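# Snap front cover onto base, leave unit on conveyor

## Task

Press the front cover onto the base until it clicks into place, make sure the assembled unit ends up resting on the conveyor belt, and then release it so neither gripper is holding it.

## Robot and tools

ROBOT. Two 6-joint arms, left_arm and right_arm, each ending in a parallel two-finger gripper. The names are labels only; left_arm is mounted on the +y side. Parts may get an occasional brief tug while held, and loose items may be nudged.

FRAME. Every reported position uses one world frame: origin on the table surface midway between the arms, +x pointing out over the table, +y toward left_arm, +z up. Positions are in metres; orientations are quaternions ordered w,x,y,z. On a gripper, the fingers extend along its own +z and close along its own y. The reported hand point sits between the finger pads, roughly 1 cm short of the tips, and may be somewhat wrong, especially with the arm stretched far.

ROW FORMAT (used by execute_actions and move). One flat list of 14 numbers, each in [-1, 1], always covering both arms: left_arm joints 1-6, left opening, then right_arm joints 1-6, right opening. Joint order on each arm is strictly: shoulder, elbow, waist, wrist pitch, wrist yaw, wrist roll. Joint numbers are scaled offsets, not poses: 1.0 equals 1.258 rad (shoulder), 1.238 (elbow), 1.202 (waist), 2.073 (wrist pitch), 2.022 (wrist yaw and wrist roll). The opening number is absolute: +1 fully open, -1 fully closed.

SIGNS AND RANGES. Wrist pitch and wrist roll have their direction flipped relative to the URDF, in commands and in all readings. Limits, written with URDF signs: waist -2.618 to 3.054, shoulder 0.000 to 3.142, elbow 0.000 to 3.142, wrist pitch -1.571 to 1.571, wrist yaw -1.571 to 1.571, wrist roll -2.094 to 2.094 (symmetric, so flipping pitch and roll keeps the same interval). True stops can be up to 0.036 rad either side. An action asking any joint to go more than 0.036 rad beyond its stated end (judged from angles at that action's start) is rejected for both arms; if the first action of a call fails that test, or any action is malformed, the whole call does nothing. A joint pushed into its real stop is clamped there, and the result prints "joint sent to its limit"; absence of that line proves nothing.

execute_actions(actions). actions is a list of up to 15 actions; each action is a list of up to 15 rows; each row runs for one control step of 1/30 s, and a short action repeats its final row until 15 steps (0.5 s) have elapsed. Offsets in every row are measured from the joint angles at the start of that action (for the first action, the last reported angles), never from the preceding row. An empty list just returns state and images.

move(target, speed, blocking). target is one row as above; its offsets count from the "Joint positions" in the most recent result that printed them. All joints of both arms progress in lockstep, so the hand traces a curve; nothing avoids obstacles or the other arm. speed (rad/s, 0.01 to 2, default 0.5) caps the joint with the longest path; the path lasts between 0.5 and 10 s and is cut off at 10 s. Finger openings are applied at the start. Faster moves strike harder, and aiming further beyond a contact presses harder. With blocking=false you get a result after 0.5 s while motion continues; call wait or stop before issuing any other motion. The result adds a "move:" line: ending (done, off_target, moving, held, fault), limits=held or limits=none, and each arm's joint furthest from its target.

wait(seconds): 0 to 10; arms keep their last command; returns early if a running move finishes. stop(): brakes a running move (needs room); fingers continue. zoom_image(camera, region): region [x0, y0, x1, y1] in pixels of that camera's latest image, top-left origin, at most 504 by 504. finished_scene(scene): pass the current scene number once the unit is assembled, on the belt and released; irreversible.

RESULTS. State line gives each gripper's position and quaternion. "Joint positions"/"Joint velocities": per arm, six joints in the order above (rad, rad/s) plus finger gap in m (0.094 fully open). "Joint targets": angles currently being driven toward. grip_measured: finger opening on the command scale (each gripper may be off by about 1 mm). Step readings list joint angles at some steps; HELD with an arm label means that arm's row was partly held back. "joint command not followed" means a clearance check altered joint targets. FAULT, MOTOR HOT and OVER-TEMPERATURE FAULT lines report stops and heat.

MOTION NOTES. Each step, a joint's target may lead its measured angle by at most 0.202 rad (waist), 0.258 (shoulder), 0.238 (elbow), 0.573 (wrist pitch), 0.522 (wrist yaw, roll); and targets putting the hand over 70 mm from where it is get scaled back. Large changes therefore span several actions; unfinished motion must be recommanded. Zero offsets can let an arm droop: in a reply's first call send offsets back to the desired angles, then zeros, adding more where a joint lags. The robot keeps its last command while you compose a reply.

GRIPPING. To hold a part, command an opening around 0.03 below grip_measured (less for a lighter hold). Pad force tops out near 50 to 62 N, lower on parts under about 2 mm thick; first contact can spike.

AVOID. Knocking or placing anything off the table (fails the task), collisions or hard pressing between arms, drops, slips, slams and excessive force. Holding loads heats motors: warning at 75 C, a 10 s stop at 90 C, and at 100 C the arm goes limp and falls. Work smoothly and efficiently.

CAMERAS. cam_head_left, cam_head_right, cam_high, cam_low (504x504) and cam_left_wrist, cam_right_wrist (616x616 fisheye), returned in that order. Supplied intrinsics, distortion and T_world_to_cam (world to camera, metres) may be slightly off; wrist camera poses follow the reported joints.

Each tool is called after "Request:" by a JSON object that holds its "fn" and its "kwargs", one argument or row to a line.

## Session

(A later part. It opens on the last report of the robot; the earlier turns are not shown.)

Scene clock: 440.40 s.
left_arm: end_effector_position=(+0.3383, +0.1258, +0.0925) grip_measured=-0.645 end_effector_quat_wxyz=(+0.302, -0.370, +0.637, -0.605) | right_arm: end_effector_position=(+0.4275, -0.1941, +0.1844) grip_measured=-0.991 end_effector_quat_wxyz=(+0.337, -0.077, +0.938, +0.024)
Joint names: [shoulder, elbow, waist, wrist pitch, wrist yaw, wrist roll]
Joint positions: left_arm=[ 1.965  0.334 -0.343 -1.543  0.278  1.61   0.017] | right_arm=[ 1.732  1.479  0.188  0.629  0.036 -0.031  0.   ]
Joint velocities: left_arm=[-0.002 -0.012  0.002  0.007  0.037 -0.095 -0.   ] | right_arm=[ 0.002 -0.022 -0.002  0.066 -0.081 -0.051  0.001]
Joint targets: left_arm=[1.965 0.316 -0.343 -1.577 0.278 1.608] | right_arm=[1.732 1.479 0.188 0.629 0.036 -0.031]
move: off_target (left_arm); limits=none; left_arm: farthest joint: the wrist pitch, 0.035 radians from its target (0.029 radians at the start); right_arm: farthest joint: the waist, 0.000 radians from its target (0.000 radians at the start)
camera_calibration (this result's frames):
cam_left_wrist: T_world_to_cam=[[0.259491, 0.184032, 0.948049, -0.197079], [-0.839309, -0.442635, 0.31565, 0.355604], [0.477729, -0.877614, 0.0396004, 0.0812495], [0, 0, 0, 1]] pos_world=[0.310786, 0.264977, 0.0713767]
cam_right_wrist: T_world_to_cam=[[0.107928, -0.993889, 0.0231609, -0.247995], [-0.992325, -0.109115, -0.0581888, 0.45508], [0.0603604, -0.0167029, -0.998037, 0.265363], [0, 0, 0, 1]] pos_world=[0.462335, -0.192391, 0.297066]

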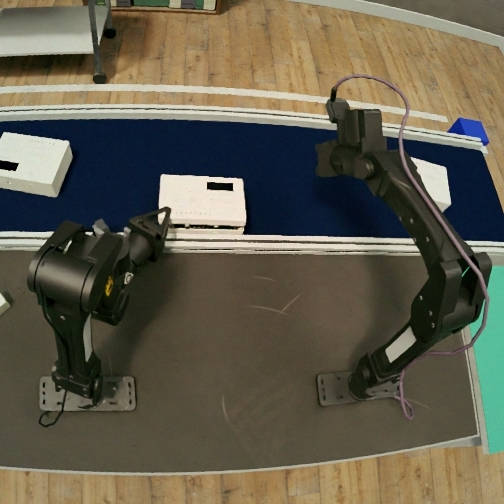

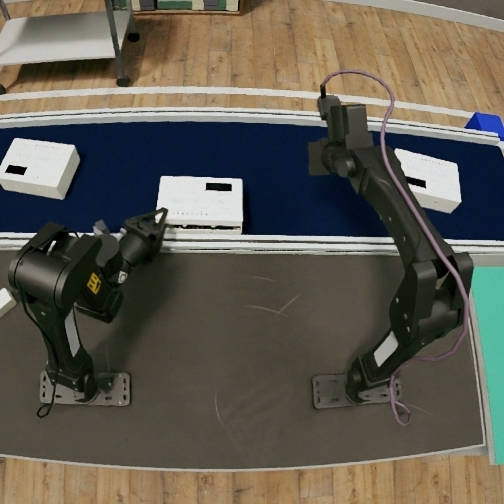

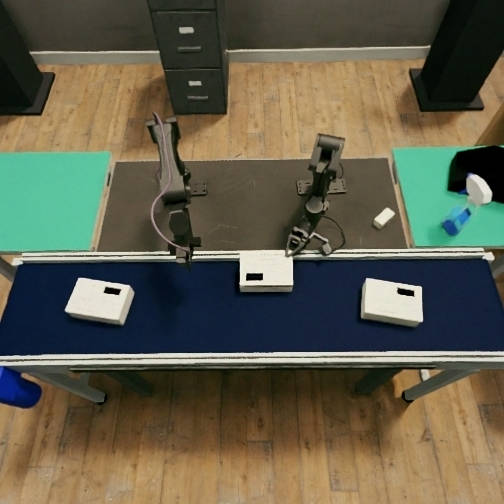

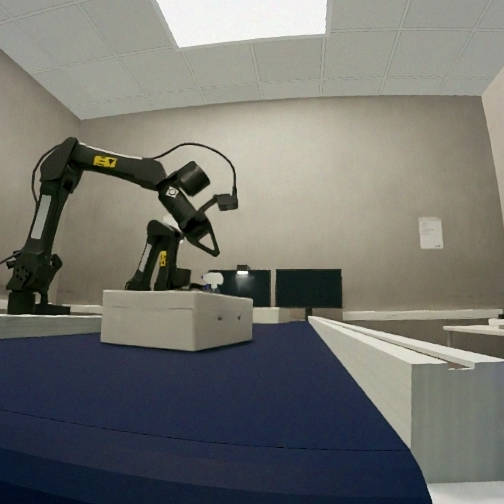

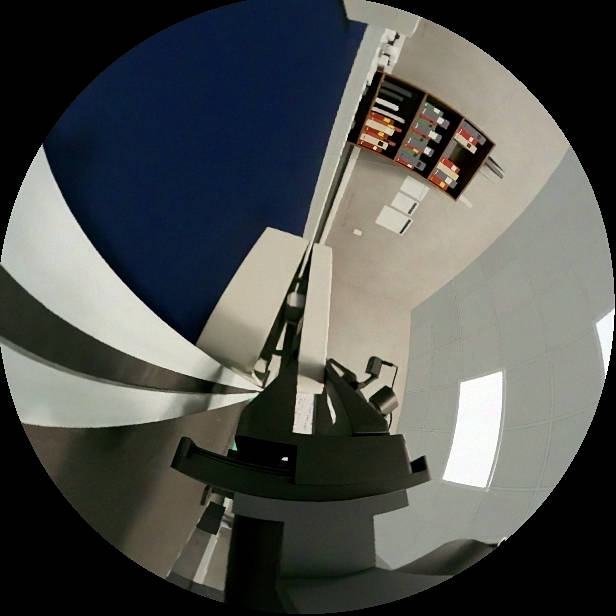

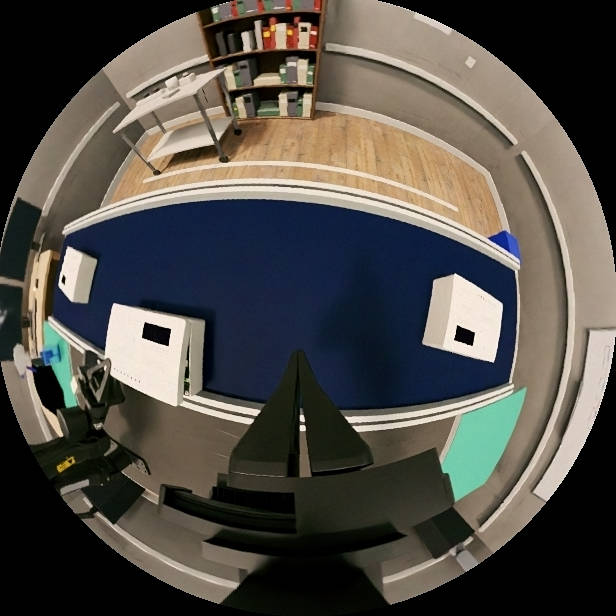

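Request:
{"fn": "move", "kwargs": {
  "target": [0,0,0,-0.014,0,0,-0.75,0.435,0.6,0.33,0.279,0,0,-1]
}}

Request:
{"fn": "move", "kwargs": {
  "target": [0,0,0,-0.014,0,0,-0.5,0.07,0,0,0,0,0,-1],
  "speed": 0.07
}}

Scene clock: 447.87 s.
left_arm: end_effector_position=(+0.3382, +0.1258, +0.0919) grip_measured=-0.645 end_effector_quat_wxyz=(+0.300, -0.372, +0.637, -0.605) | right_arm: end_effector_position=(+0.3893, +0.0014, +0.1282) grip_measured=-0.991 end_effector_quat_wxyz=(+0.152, -0.278, +0.948, +0.031)
Joint names: [shoulder, elbow, waist, wrist pitch, wrist yaw, wrist roll]
Joint positions: left_arm=[ 1.965  0.334 -0.343 -1.54   0.278  1.614  0.017] | right_arm=[ 2.269  2.203  0.586  1.196  0.036 -0.031  0.   ]
Joint velocities: left_arm=[-0.012  0.002  0.017 -0.037  0.022 -0.022 -0.   ] | right_arm=[-0.002  0.007  0.012  0.022 -0.051  0.066  0.   ]
Joint targets: left_arm=[1.965 0.334 -0.343 -1.571 0.278 1.610] | right_arm=[2.279 2.222 0.585 1.208 0.036 -0.031]
move: off_target (left_arm); limits=none; left_arm: farthest joint: the wrist pitch, 0.032 radians from its target (0.030 radians at the start); right_arm: farthest joint: the elbow, 0.018 radians from its target (0.742 radians at the start)
camera_calibration (this result's frames):
cam_left_wrist: T_world_to_cam=[[0.263822, 0.186372, 0.946395, -0.198065], [-0.837687, -0.442157, 0.320591, 0.354705], [0.478204, -0.877361, 0.0394703, 0.0811369], [0, 0, 0, 1]] pos_world=[0.310585, 0.264935, 0.0705305]
cam_right_wrist: T_world_to_cam=[[0.497198, -0.865649, 0.0587077, -0.204525], [-0.832228, -0.456681, 0.314388, 0.325696], [-0.245339, -0.205171, -0.947477, 0.327587], [0, 0, 0, 1]] pos_world=[0.453113, 0.0389033, 0.219993]

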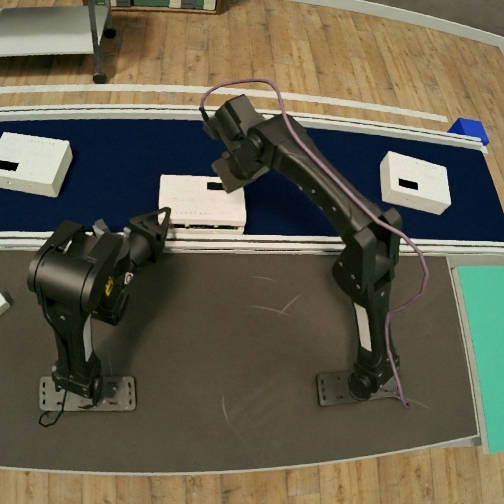

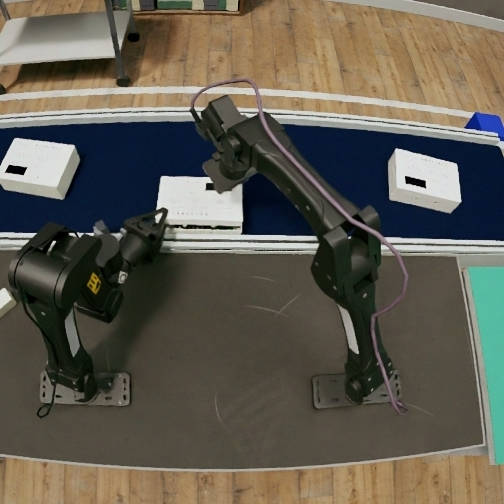

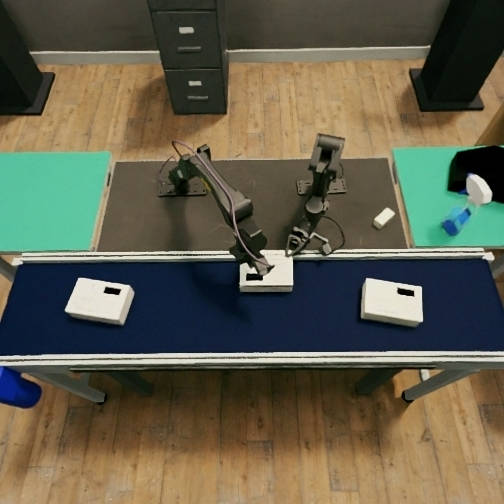

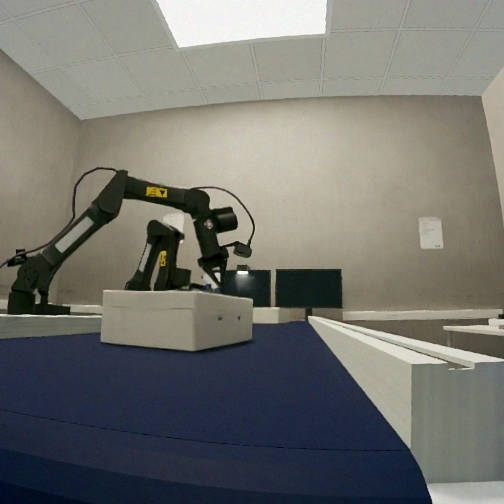

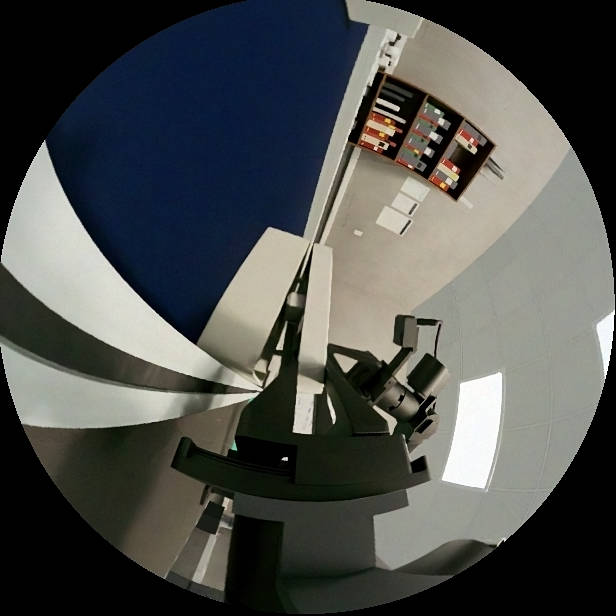

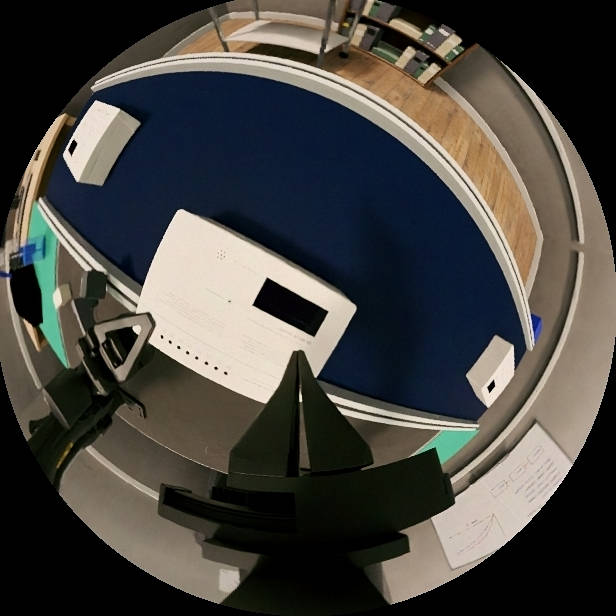

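Scene clock: 449.47 s.
left_arm: end_effector_position=(+0.3381, +0.1258, +0.0912) grip_measured=-0.503 end_effector_quat_wxyz=(+0.298, -0.374, +0.637, -0.604) | right_arm: end_effector_position=(+0.3887, +0.0010, +0.0909) grip_measured=-0.991 end_effector_quat_wxyz=(+0.116, -0.280, +0.953, +0.020)
Joint names: [shoulder, elbow, waist, wrist pitch, wrist yaw, wrist roll]
Joint positions: left_arm=[ 1.965  0.334 -0.343 -1.537  0.278  1.616  0.023] | right_arm=[ 2.344  2.203  0.586  1.196  0.036 -0.031  0.   ]
Joint velocities: left_arm=[ 0.002  0.007 -0.012  0.007 -0.037  0.007 -0.   ] | right_arm=[-0.027  0.002  0.002  0.037 -0.022  0.095  0.001]
Joint targets: left_arm=[1.965 0.334 -0.343 -1.569 0.278 1.614] | right_arm=[2.357 2.203 0.586 1.196 0.036 -0.031]
move: off_target (left_arm); limits=none; left_arm: farthest joint: the wrist pitch, 0.032 radians from its target (0.029 radians at the start); right_arm: farthest joint: the shoulder, 0.013 radians from its target (0.088 radians at the start)
camera_calibration (this result's frames):
cam_left_wrist: T_world_to_cam=[[0.267723, 0.187366, 0.945102, -0.198683], [-0.836252, -0.442009, 0.324516, 0.354032], [0.478547, -0.877224, 0.0383491, 0.0811851], [0, 0, 0, 1]] pos_world=[0.310401, 0.264929, 0.0697729]
cam_right_wrist: T_world_to_cam=[[0.501037, -0.862987, 0.064921, -0.204457], [-0.810518, -0.441631, 0.384737, 0.321901], [-0.303352, -0.245387, -0.92074, 0.312219], [0, 0, 0, 1]] pos_world=[0.458059, 0.0423323, 0.176899]

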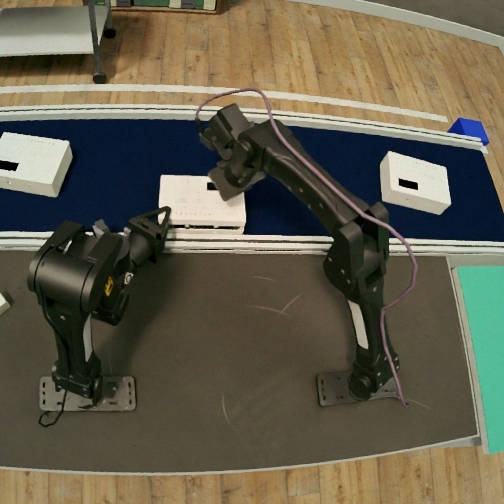

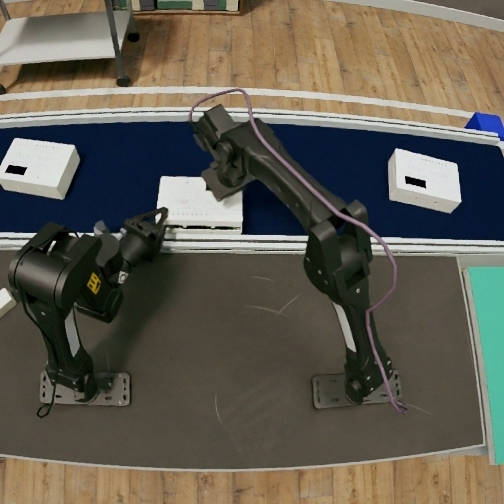

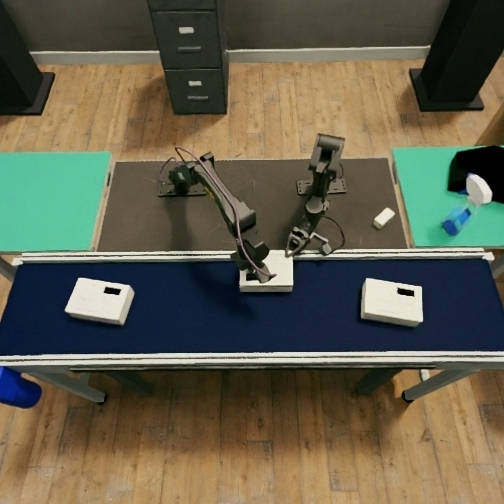

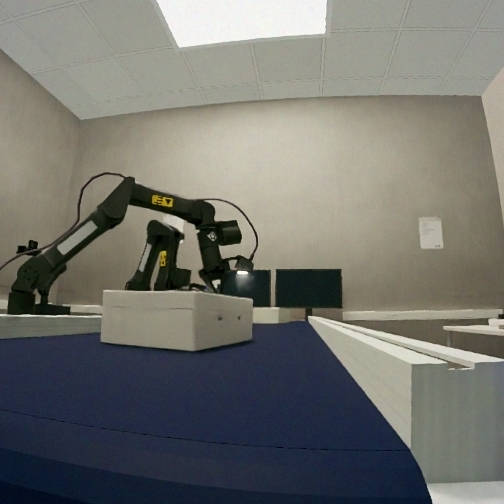

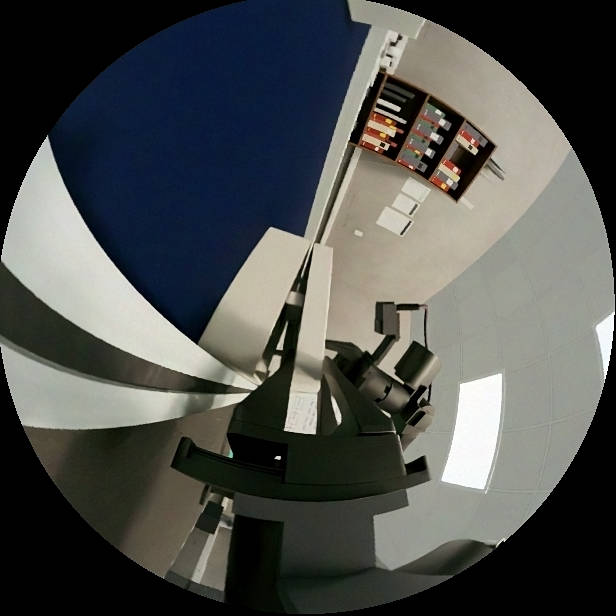

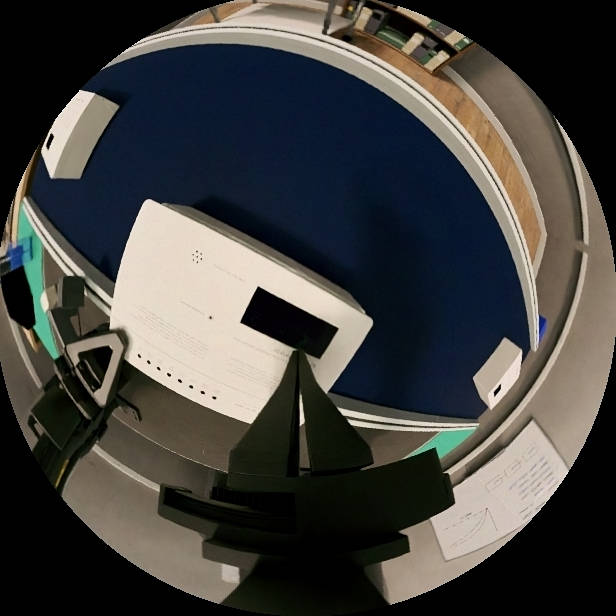

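Request:
{"fn": "move", "kwargs": {
  "target": [0,0,0,-0.014,0,0,-0.5,-0.03,0,0.02,0.045,0,0,-1],
  "speed": 0.1
}}

Request:
{"fn": "move", "kwargs": {
  "target": [0,0,0,-0.014,0,0,-0.5,0.045,0,0,0,0,0,-1],
  "speed": 0.07
}}

Request:
{"fn": "move", "kwargs": {
  "target": [0,0,0.15,-0.014,0,0,-0.5,0.025,0,0,0,0,0,-1],
  "speed": 0.07
}}

Request:
{"fn": "zoom_image", "kwargs": {
  "camera": "cam_head_right",
  "region": [140,155,270,250]
}}

Scene clock: 459.40 s.
left_arm: end_effector_position=(+0.3381, +0.1258, +0.0906) grip_measured=-0.503 end_effector_quat_wxyz=(+0.297, -0.375, +0.637, -0.604) | right_arm: end_effector_position=(+0.3682, -0.0040, +0.0978) grip_measured=-0.991 end_effector_quat_wxyz=(+0.088, -0.288, +0.953, +0.011)
Joint names: [shoulder, elbow, waist, wrist pitch, wrist yaw, wrist roll]
Joint positions: left_arm=[ 1.965  0.334 -0.343 -1.534  0.278  1.619  0.023] | right_arm=[ 2.321  2.203  0.601  1.28   0.036 -0.031  0.   ]
Joint velocities: left_arm=[ 0.002 -0.007 -0.002  0.022  0.007  0.022 -0.   ] | right_arm=[ 0.002  0.002  0.012  0.022  0.022 -0.037 -0.   ]
Joint targets: left_arm=[1.965 0.334 -0.343 -1.566 0.278 1.616] | right_arm=[2.307 2.203 0.610 1.290 0.036 -0.031]
move: off_target (left_arm); limits=none; left_arm: farthest joint: the wrist pitch, 0.032 radians from its target (0.029 radians at the start); right_arm: farthest joint: the shoulder, 0.015 radians from its target (0.038 radians at the start)
camera_calibration (this result's frames):
cam_left_wrist: T_world_to_cam=[[0.27112, 0.188885, 0.943831, -0.199376], [-0.834953, -0.441713, 0.328243, 0.353361], [0.478902, -0.877048, 0.0379525, 0.0811382], [0, 0, 0, 1]] pos_world=[0.310238, 0.264905, 0.0691095]
cam_right_wrist: T_world_to_cam=[[0.517466, -0.852865, 0.069644, -0.205468], [-0.783351, -0.439387, 0.439659, 0.285024], [-0.344369, -0.282064, -0.895461, 0.323569], [0, 0, 0, 1]] pos_world=[0.441023, 0.0412662, 0.178739]

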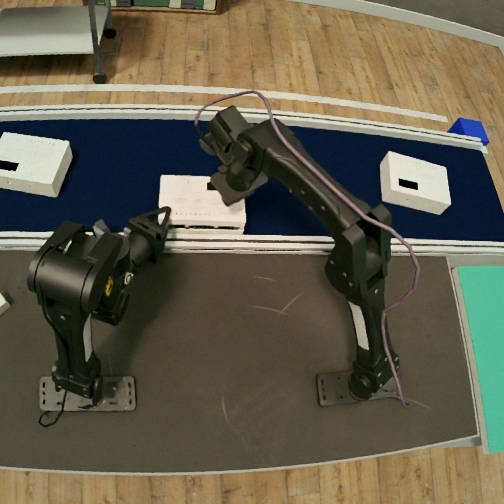

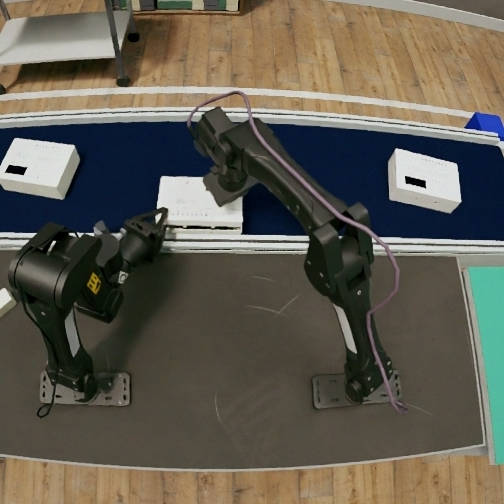

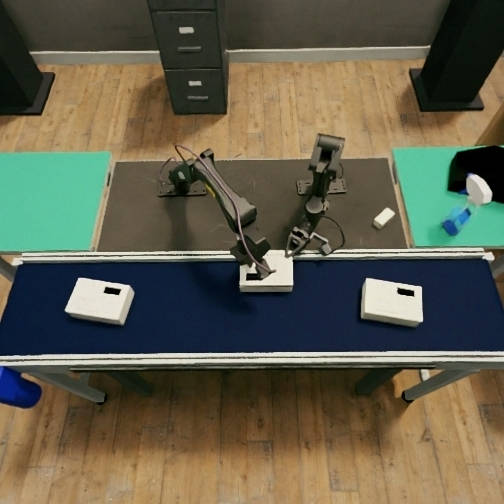

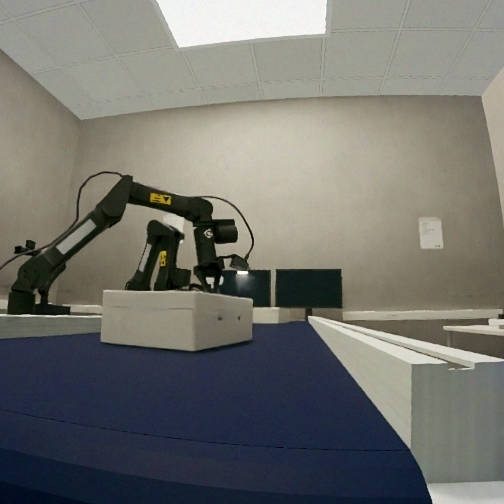

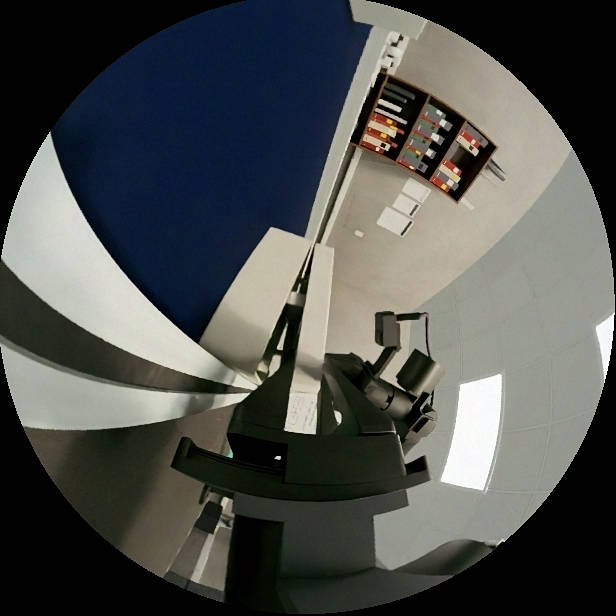

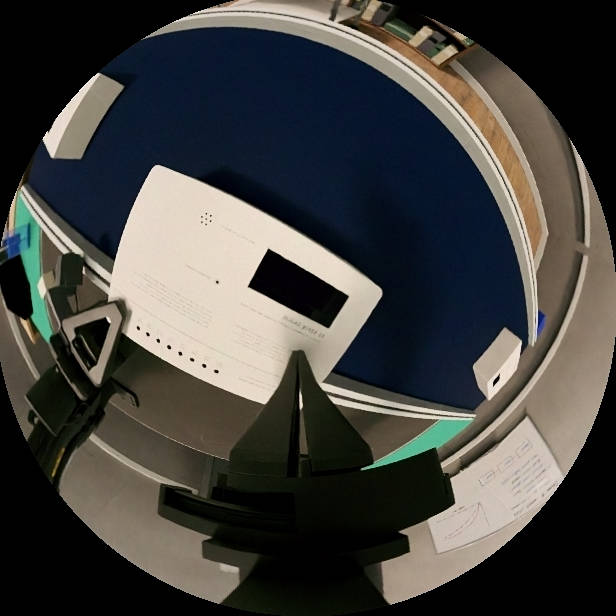

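Scene clock: 460.43 s.
left_arm: end_effector_position=(+0.3380, +0.1258, +0.0902) grip_measured=-0.503 end_effector_quat_wxyz=(+0.296, -0.376, +0.637, -0.604) | right_arm: end_effector_position=(+0.3676, -0.0045, +0.0843) grip_measured=-0.992 end_effector_quat_wxyz=(+0.074, -0.289, +0.954, +0.006)
Joint names: [shoulder, elbow, waist, wrist pitch, wrist yaw, wrist roll]
Joint positions: left_arm=[ 1.965  0.334 -0.343 -1.533  0.278  1.622  0.023] | right_arm=[ 2.35   2.203  0.601  1.28   0.036 -0.031  0.   ]
Joint velocities: left_arm=[-0.002 -0.002  0.007  0.007 -0.007 -0.007 -0.   ] | right_arm=[-0.022 -0.002 -0.002  0.022  0.022 -0.081  0.   ]
Joint targets: left_arm=[1.965 0.334 -0.343 -1.564 0.278 1.619] | right_arm=[2.378 2.203 0.601 1.280 0.036 -0.031]
move: off_target (left_arm, right_arm); limits=none; left_arm: farthest joint: the wrist pitch, 0.030 radians from its target (0.029 radians at the start); right_arm: farthest joint: the shoulder, 0.028 radians from its target (0.056 radians at the start)
camera_calibration (this result's frames):
cam_left_wrist: T_world_to_cam=[[0.274015, 0.190927, 0.942583, -0.200145], [-0.833794, -0.441265, 0.331771, 0.352691], [0.479273, -0.87683, 0.0382807, 0.0809959], [0, 0, 0, 1]] pos_world=[0.310095, 0.264863, 0.06854]
cam_right_wrist: T_world_to_cam=[[0.519111, -0.851687, 0.071784, -0.205366], [-0.772828, -0.431852, 0.465017, 0.284289], [-0.365049, -0.296872, -0.882387, 0.31754], [0, 0, 0, 1]] pos_world=[0.442232, 0.0421314, 0.162736]

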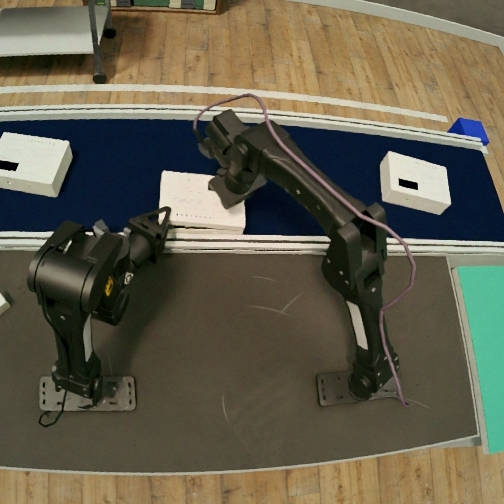

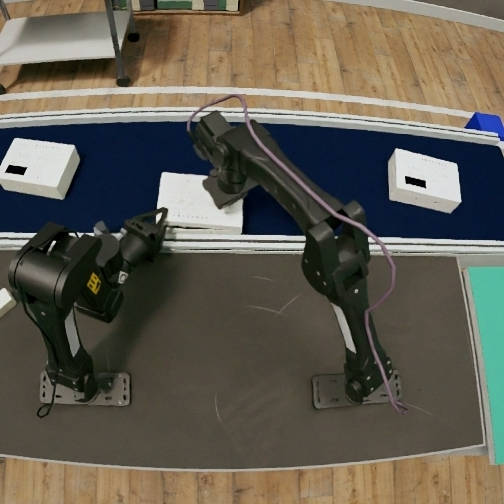

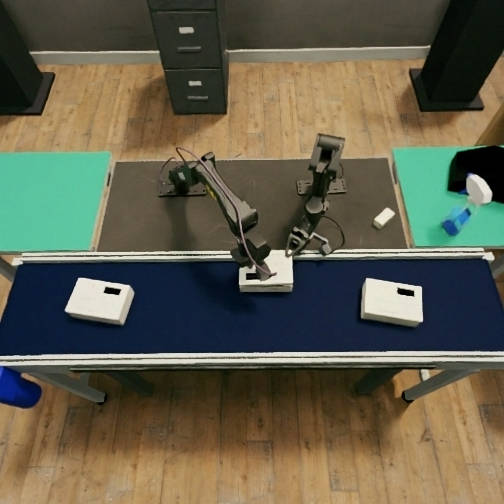

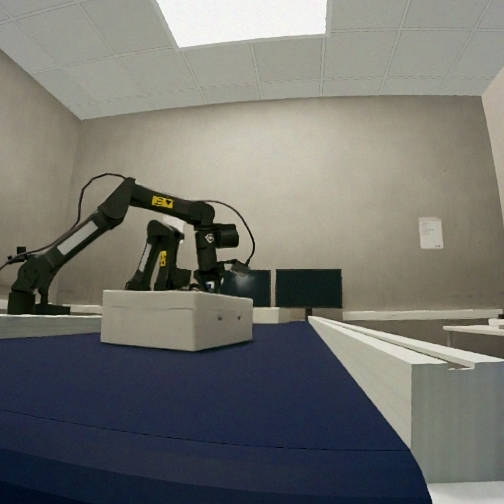

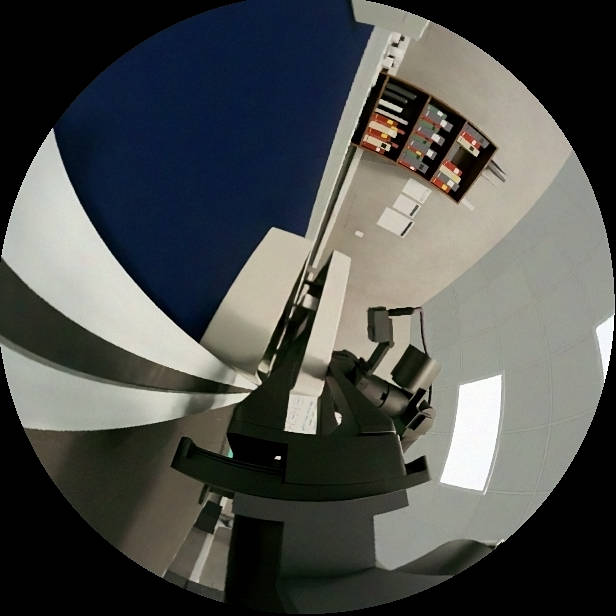

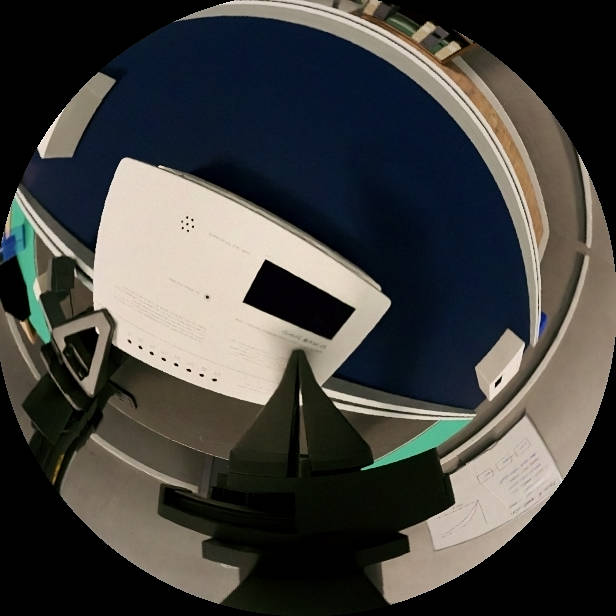

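Scene clock: 463.30 s.
left_arm: end_effector_position=(+0.3613, +0.1922, +0.0918) grip_measured=-0.503 end_effector_quat_wxyz=(+0.347, -0.429, +0.600, -0.579) | right_arm: end_effector_position=(+0.3681, -0.0041, +0.0844) grip_measured=-0.992 end_effector_quat_wxyz=(+0.075, -0.289, +0.954, +0.007)
Joint names: [shoulder, elbow, waist, wrist pitch, wrist yaw, wrist roll]
Joint positions: left_arm=[ 1.965  0.334 -0.171 -1.539  0.278  1.625  0.023] | right_arm=[ 2.35   2.203  0.601  1.277  0.036 -0.031  0.   ]
Joint velocities: left_arm=[ 0.002 -0.002 -0.002  0.007 -0.022 -0.066 -0.001] | right_arm=[-0.007  0.022 -0.017 -0.051 -0.022  0.037  0.002]
Joint targets: left_arm=[1.965 0.334 -0.162 -1.562 0.278 1.622] | right_arm=[2.381 2.203 0.601 1.279 0.036 -0.031]
move: off_target (left_arm, right_arm); limits=none; left_arm: farthest joint: the wrist pitch, 0.023 radians from its target (0.029 radians at the start); right_arm: farthest joint: the shoulder, 0.031 radians from its target (0.031 radians at the start)
camera_calibration (this result's frames):
cam_left_wrist: T_world_to_cam=[[0.232388, 0.238423, 0.942948, -0.214769], [-0.747726, -0.576216, 0.329971, 0.395814], [0.622014, -0.781748, 0.0443691, 0.0576003], [0, 0, 0, 1]] pos_world=[0.310042, 0.324309, 0.0693528]
cam_right_wrist: T_world_to_cam=[[0.518955, -0.851799, 0.0715868, -0.205251], [-0.773835, -0.432573, 0.462666, 0.285388], [-0.363132, -0.295499, -0.883638, 0.317338], [0, 0, 0, 1]] pos_world=[0.442595, 0.0423915, 0.163066]

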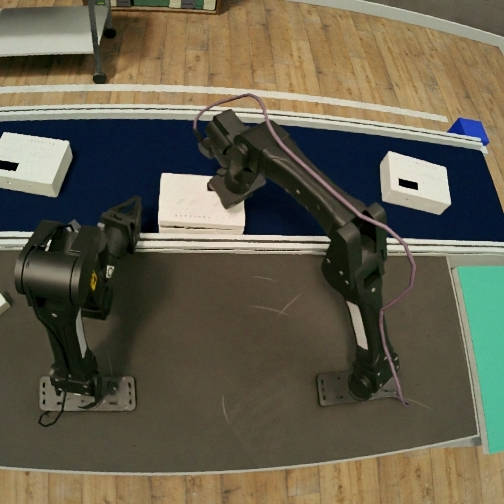

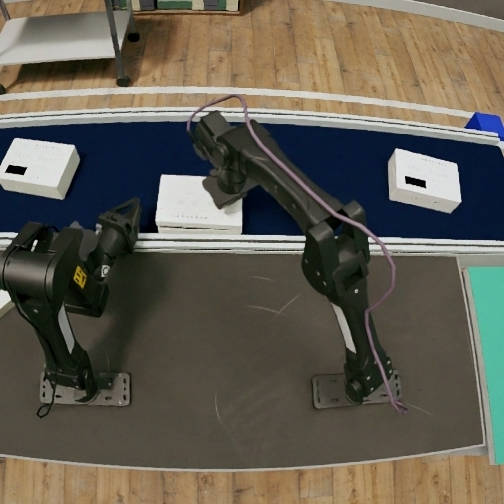

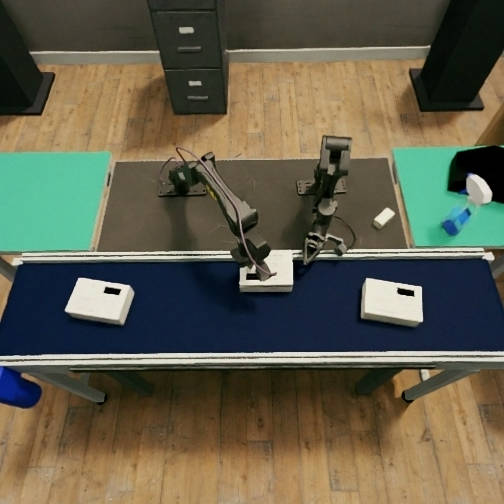

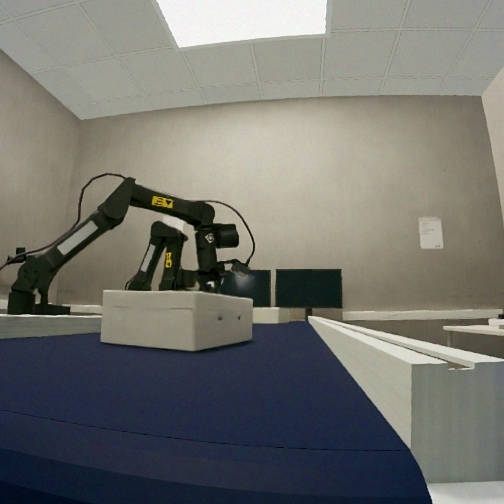

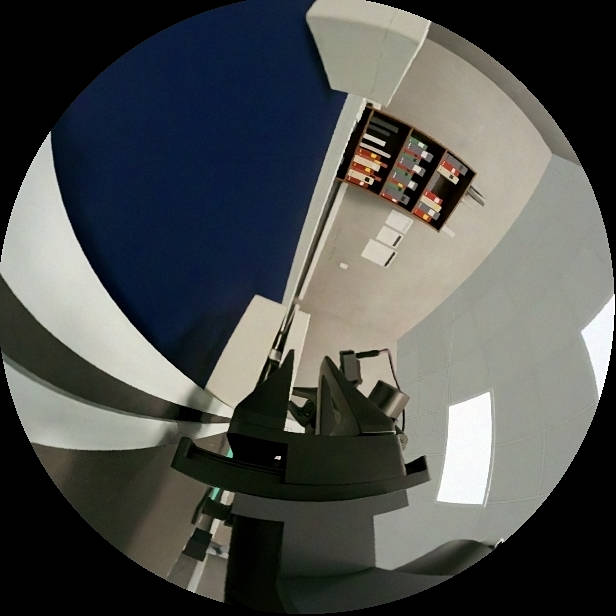

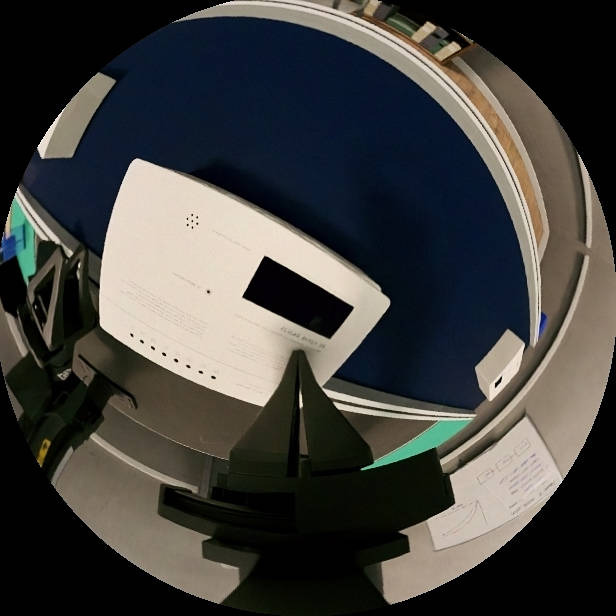

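Region (140, 155, 270, 250) of cam_head_right's 504x504 image, scaled by 3.877, with more detail than that image has; it fills the top 368 rows of this view, and the rest is white.

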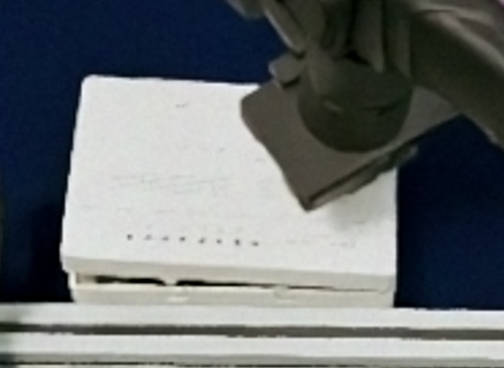

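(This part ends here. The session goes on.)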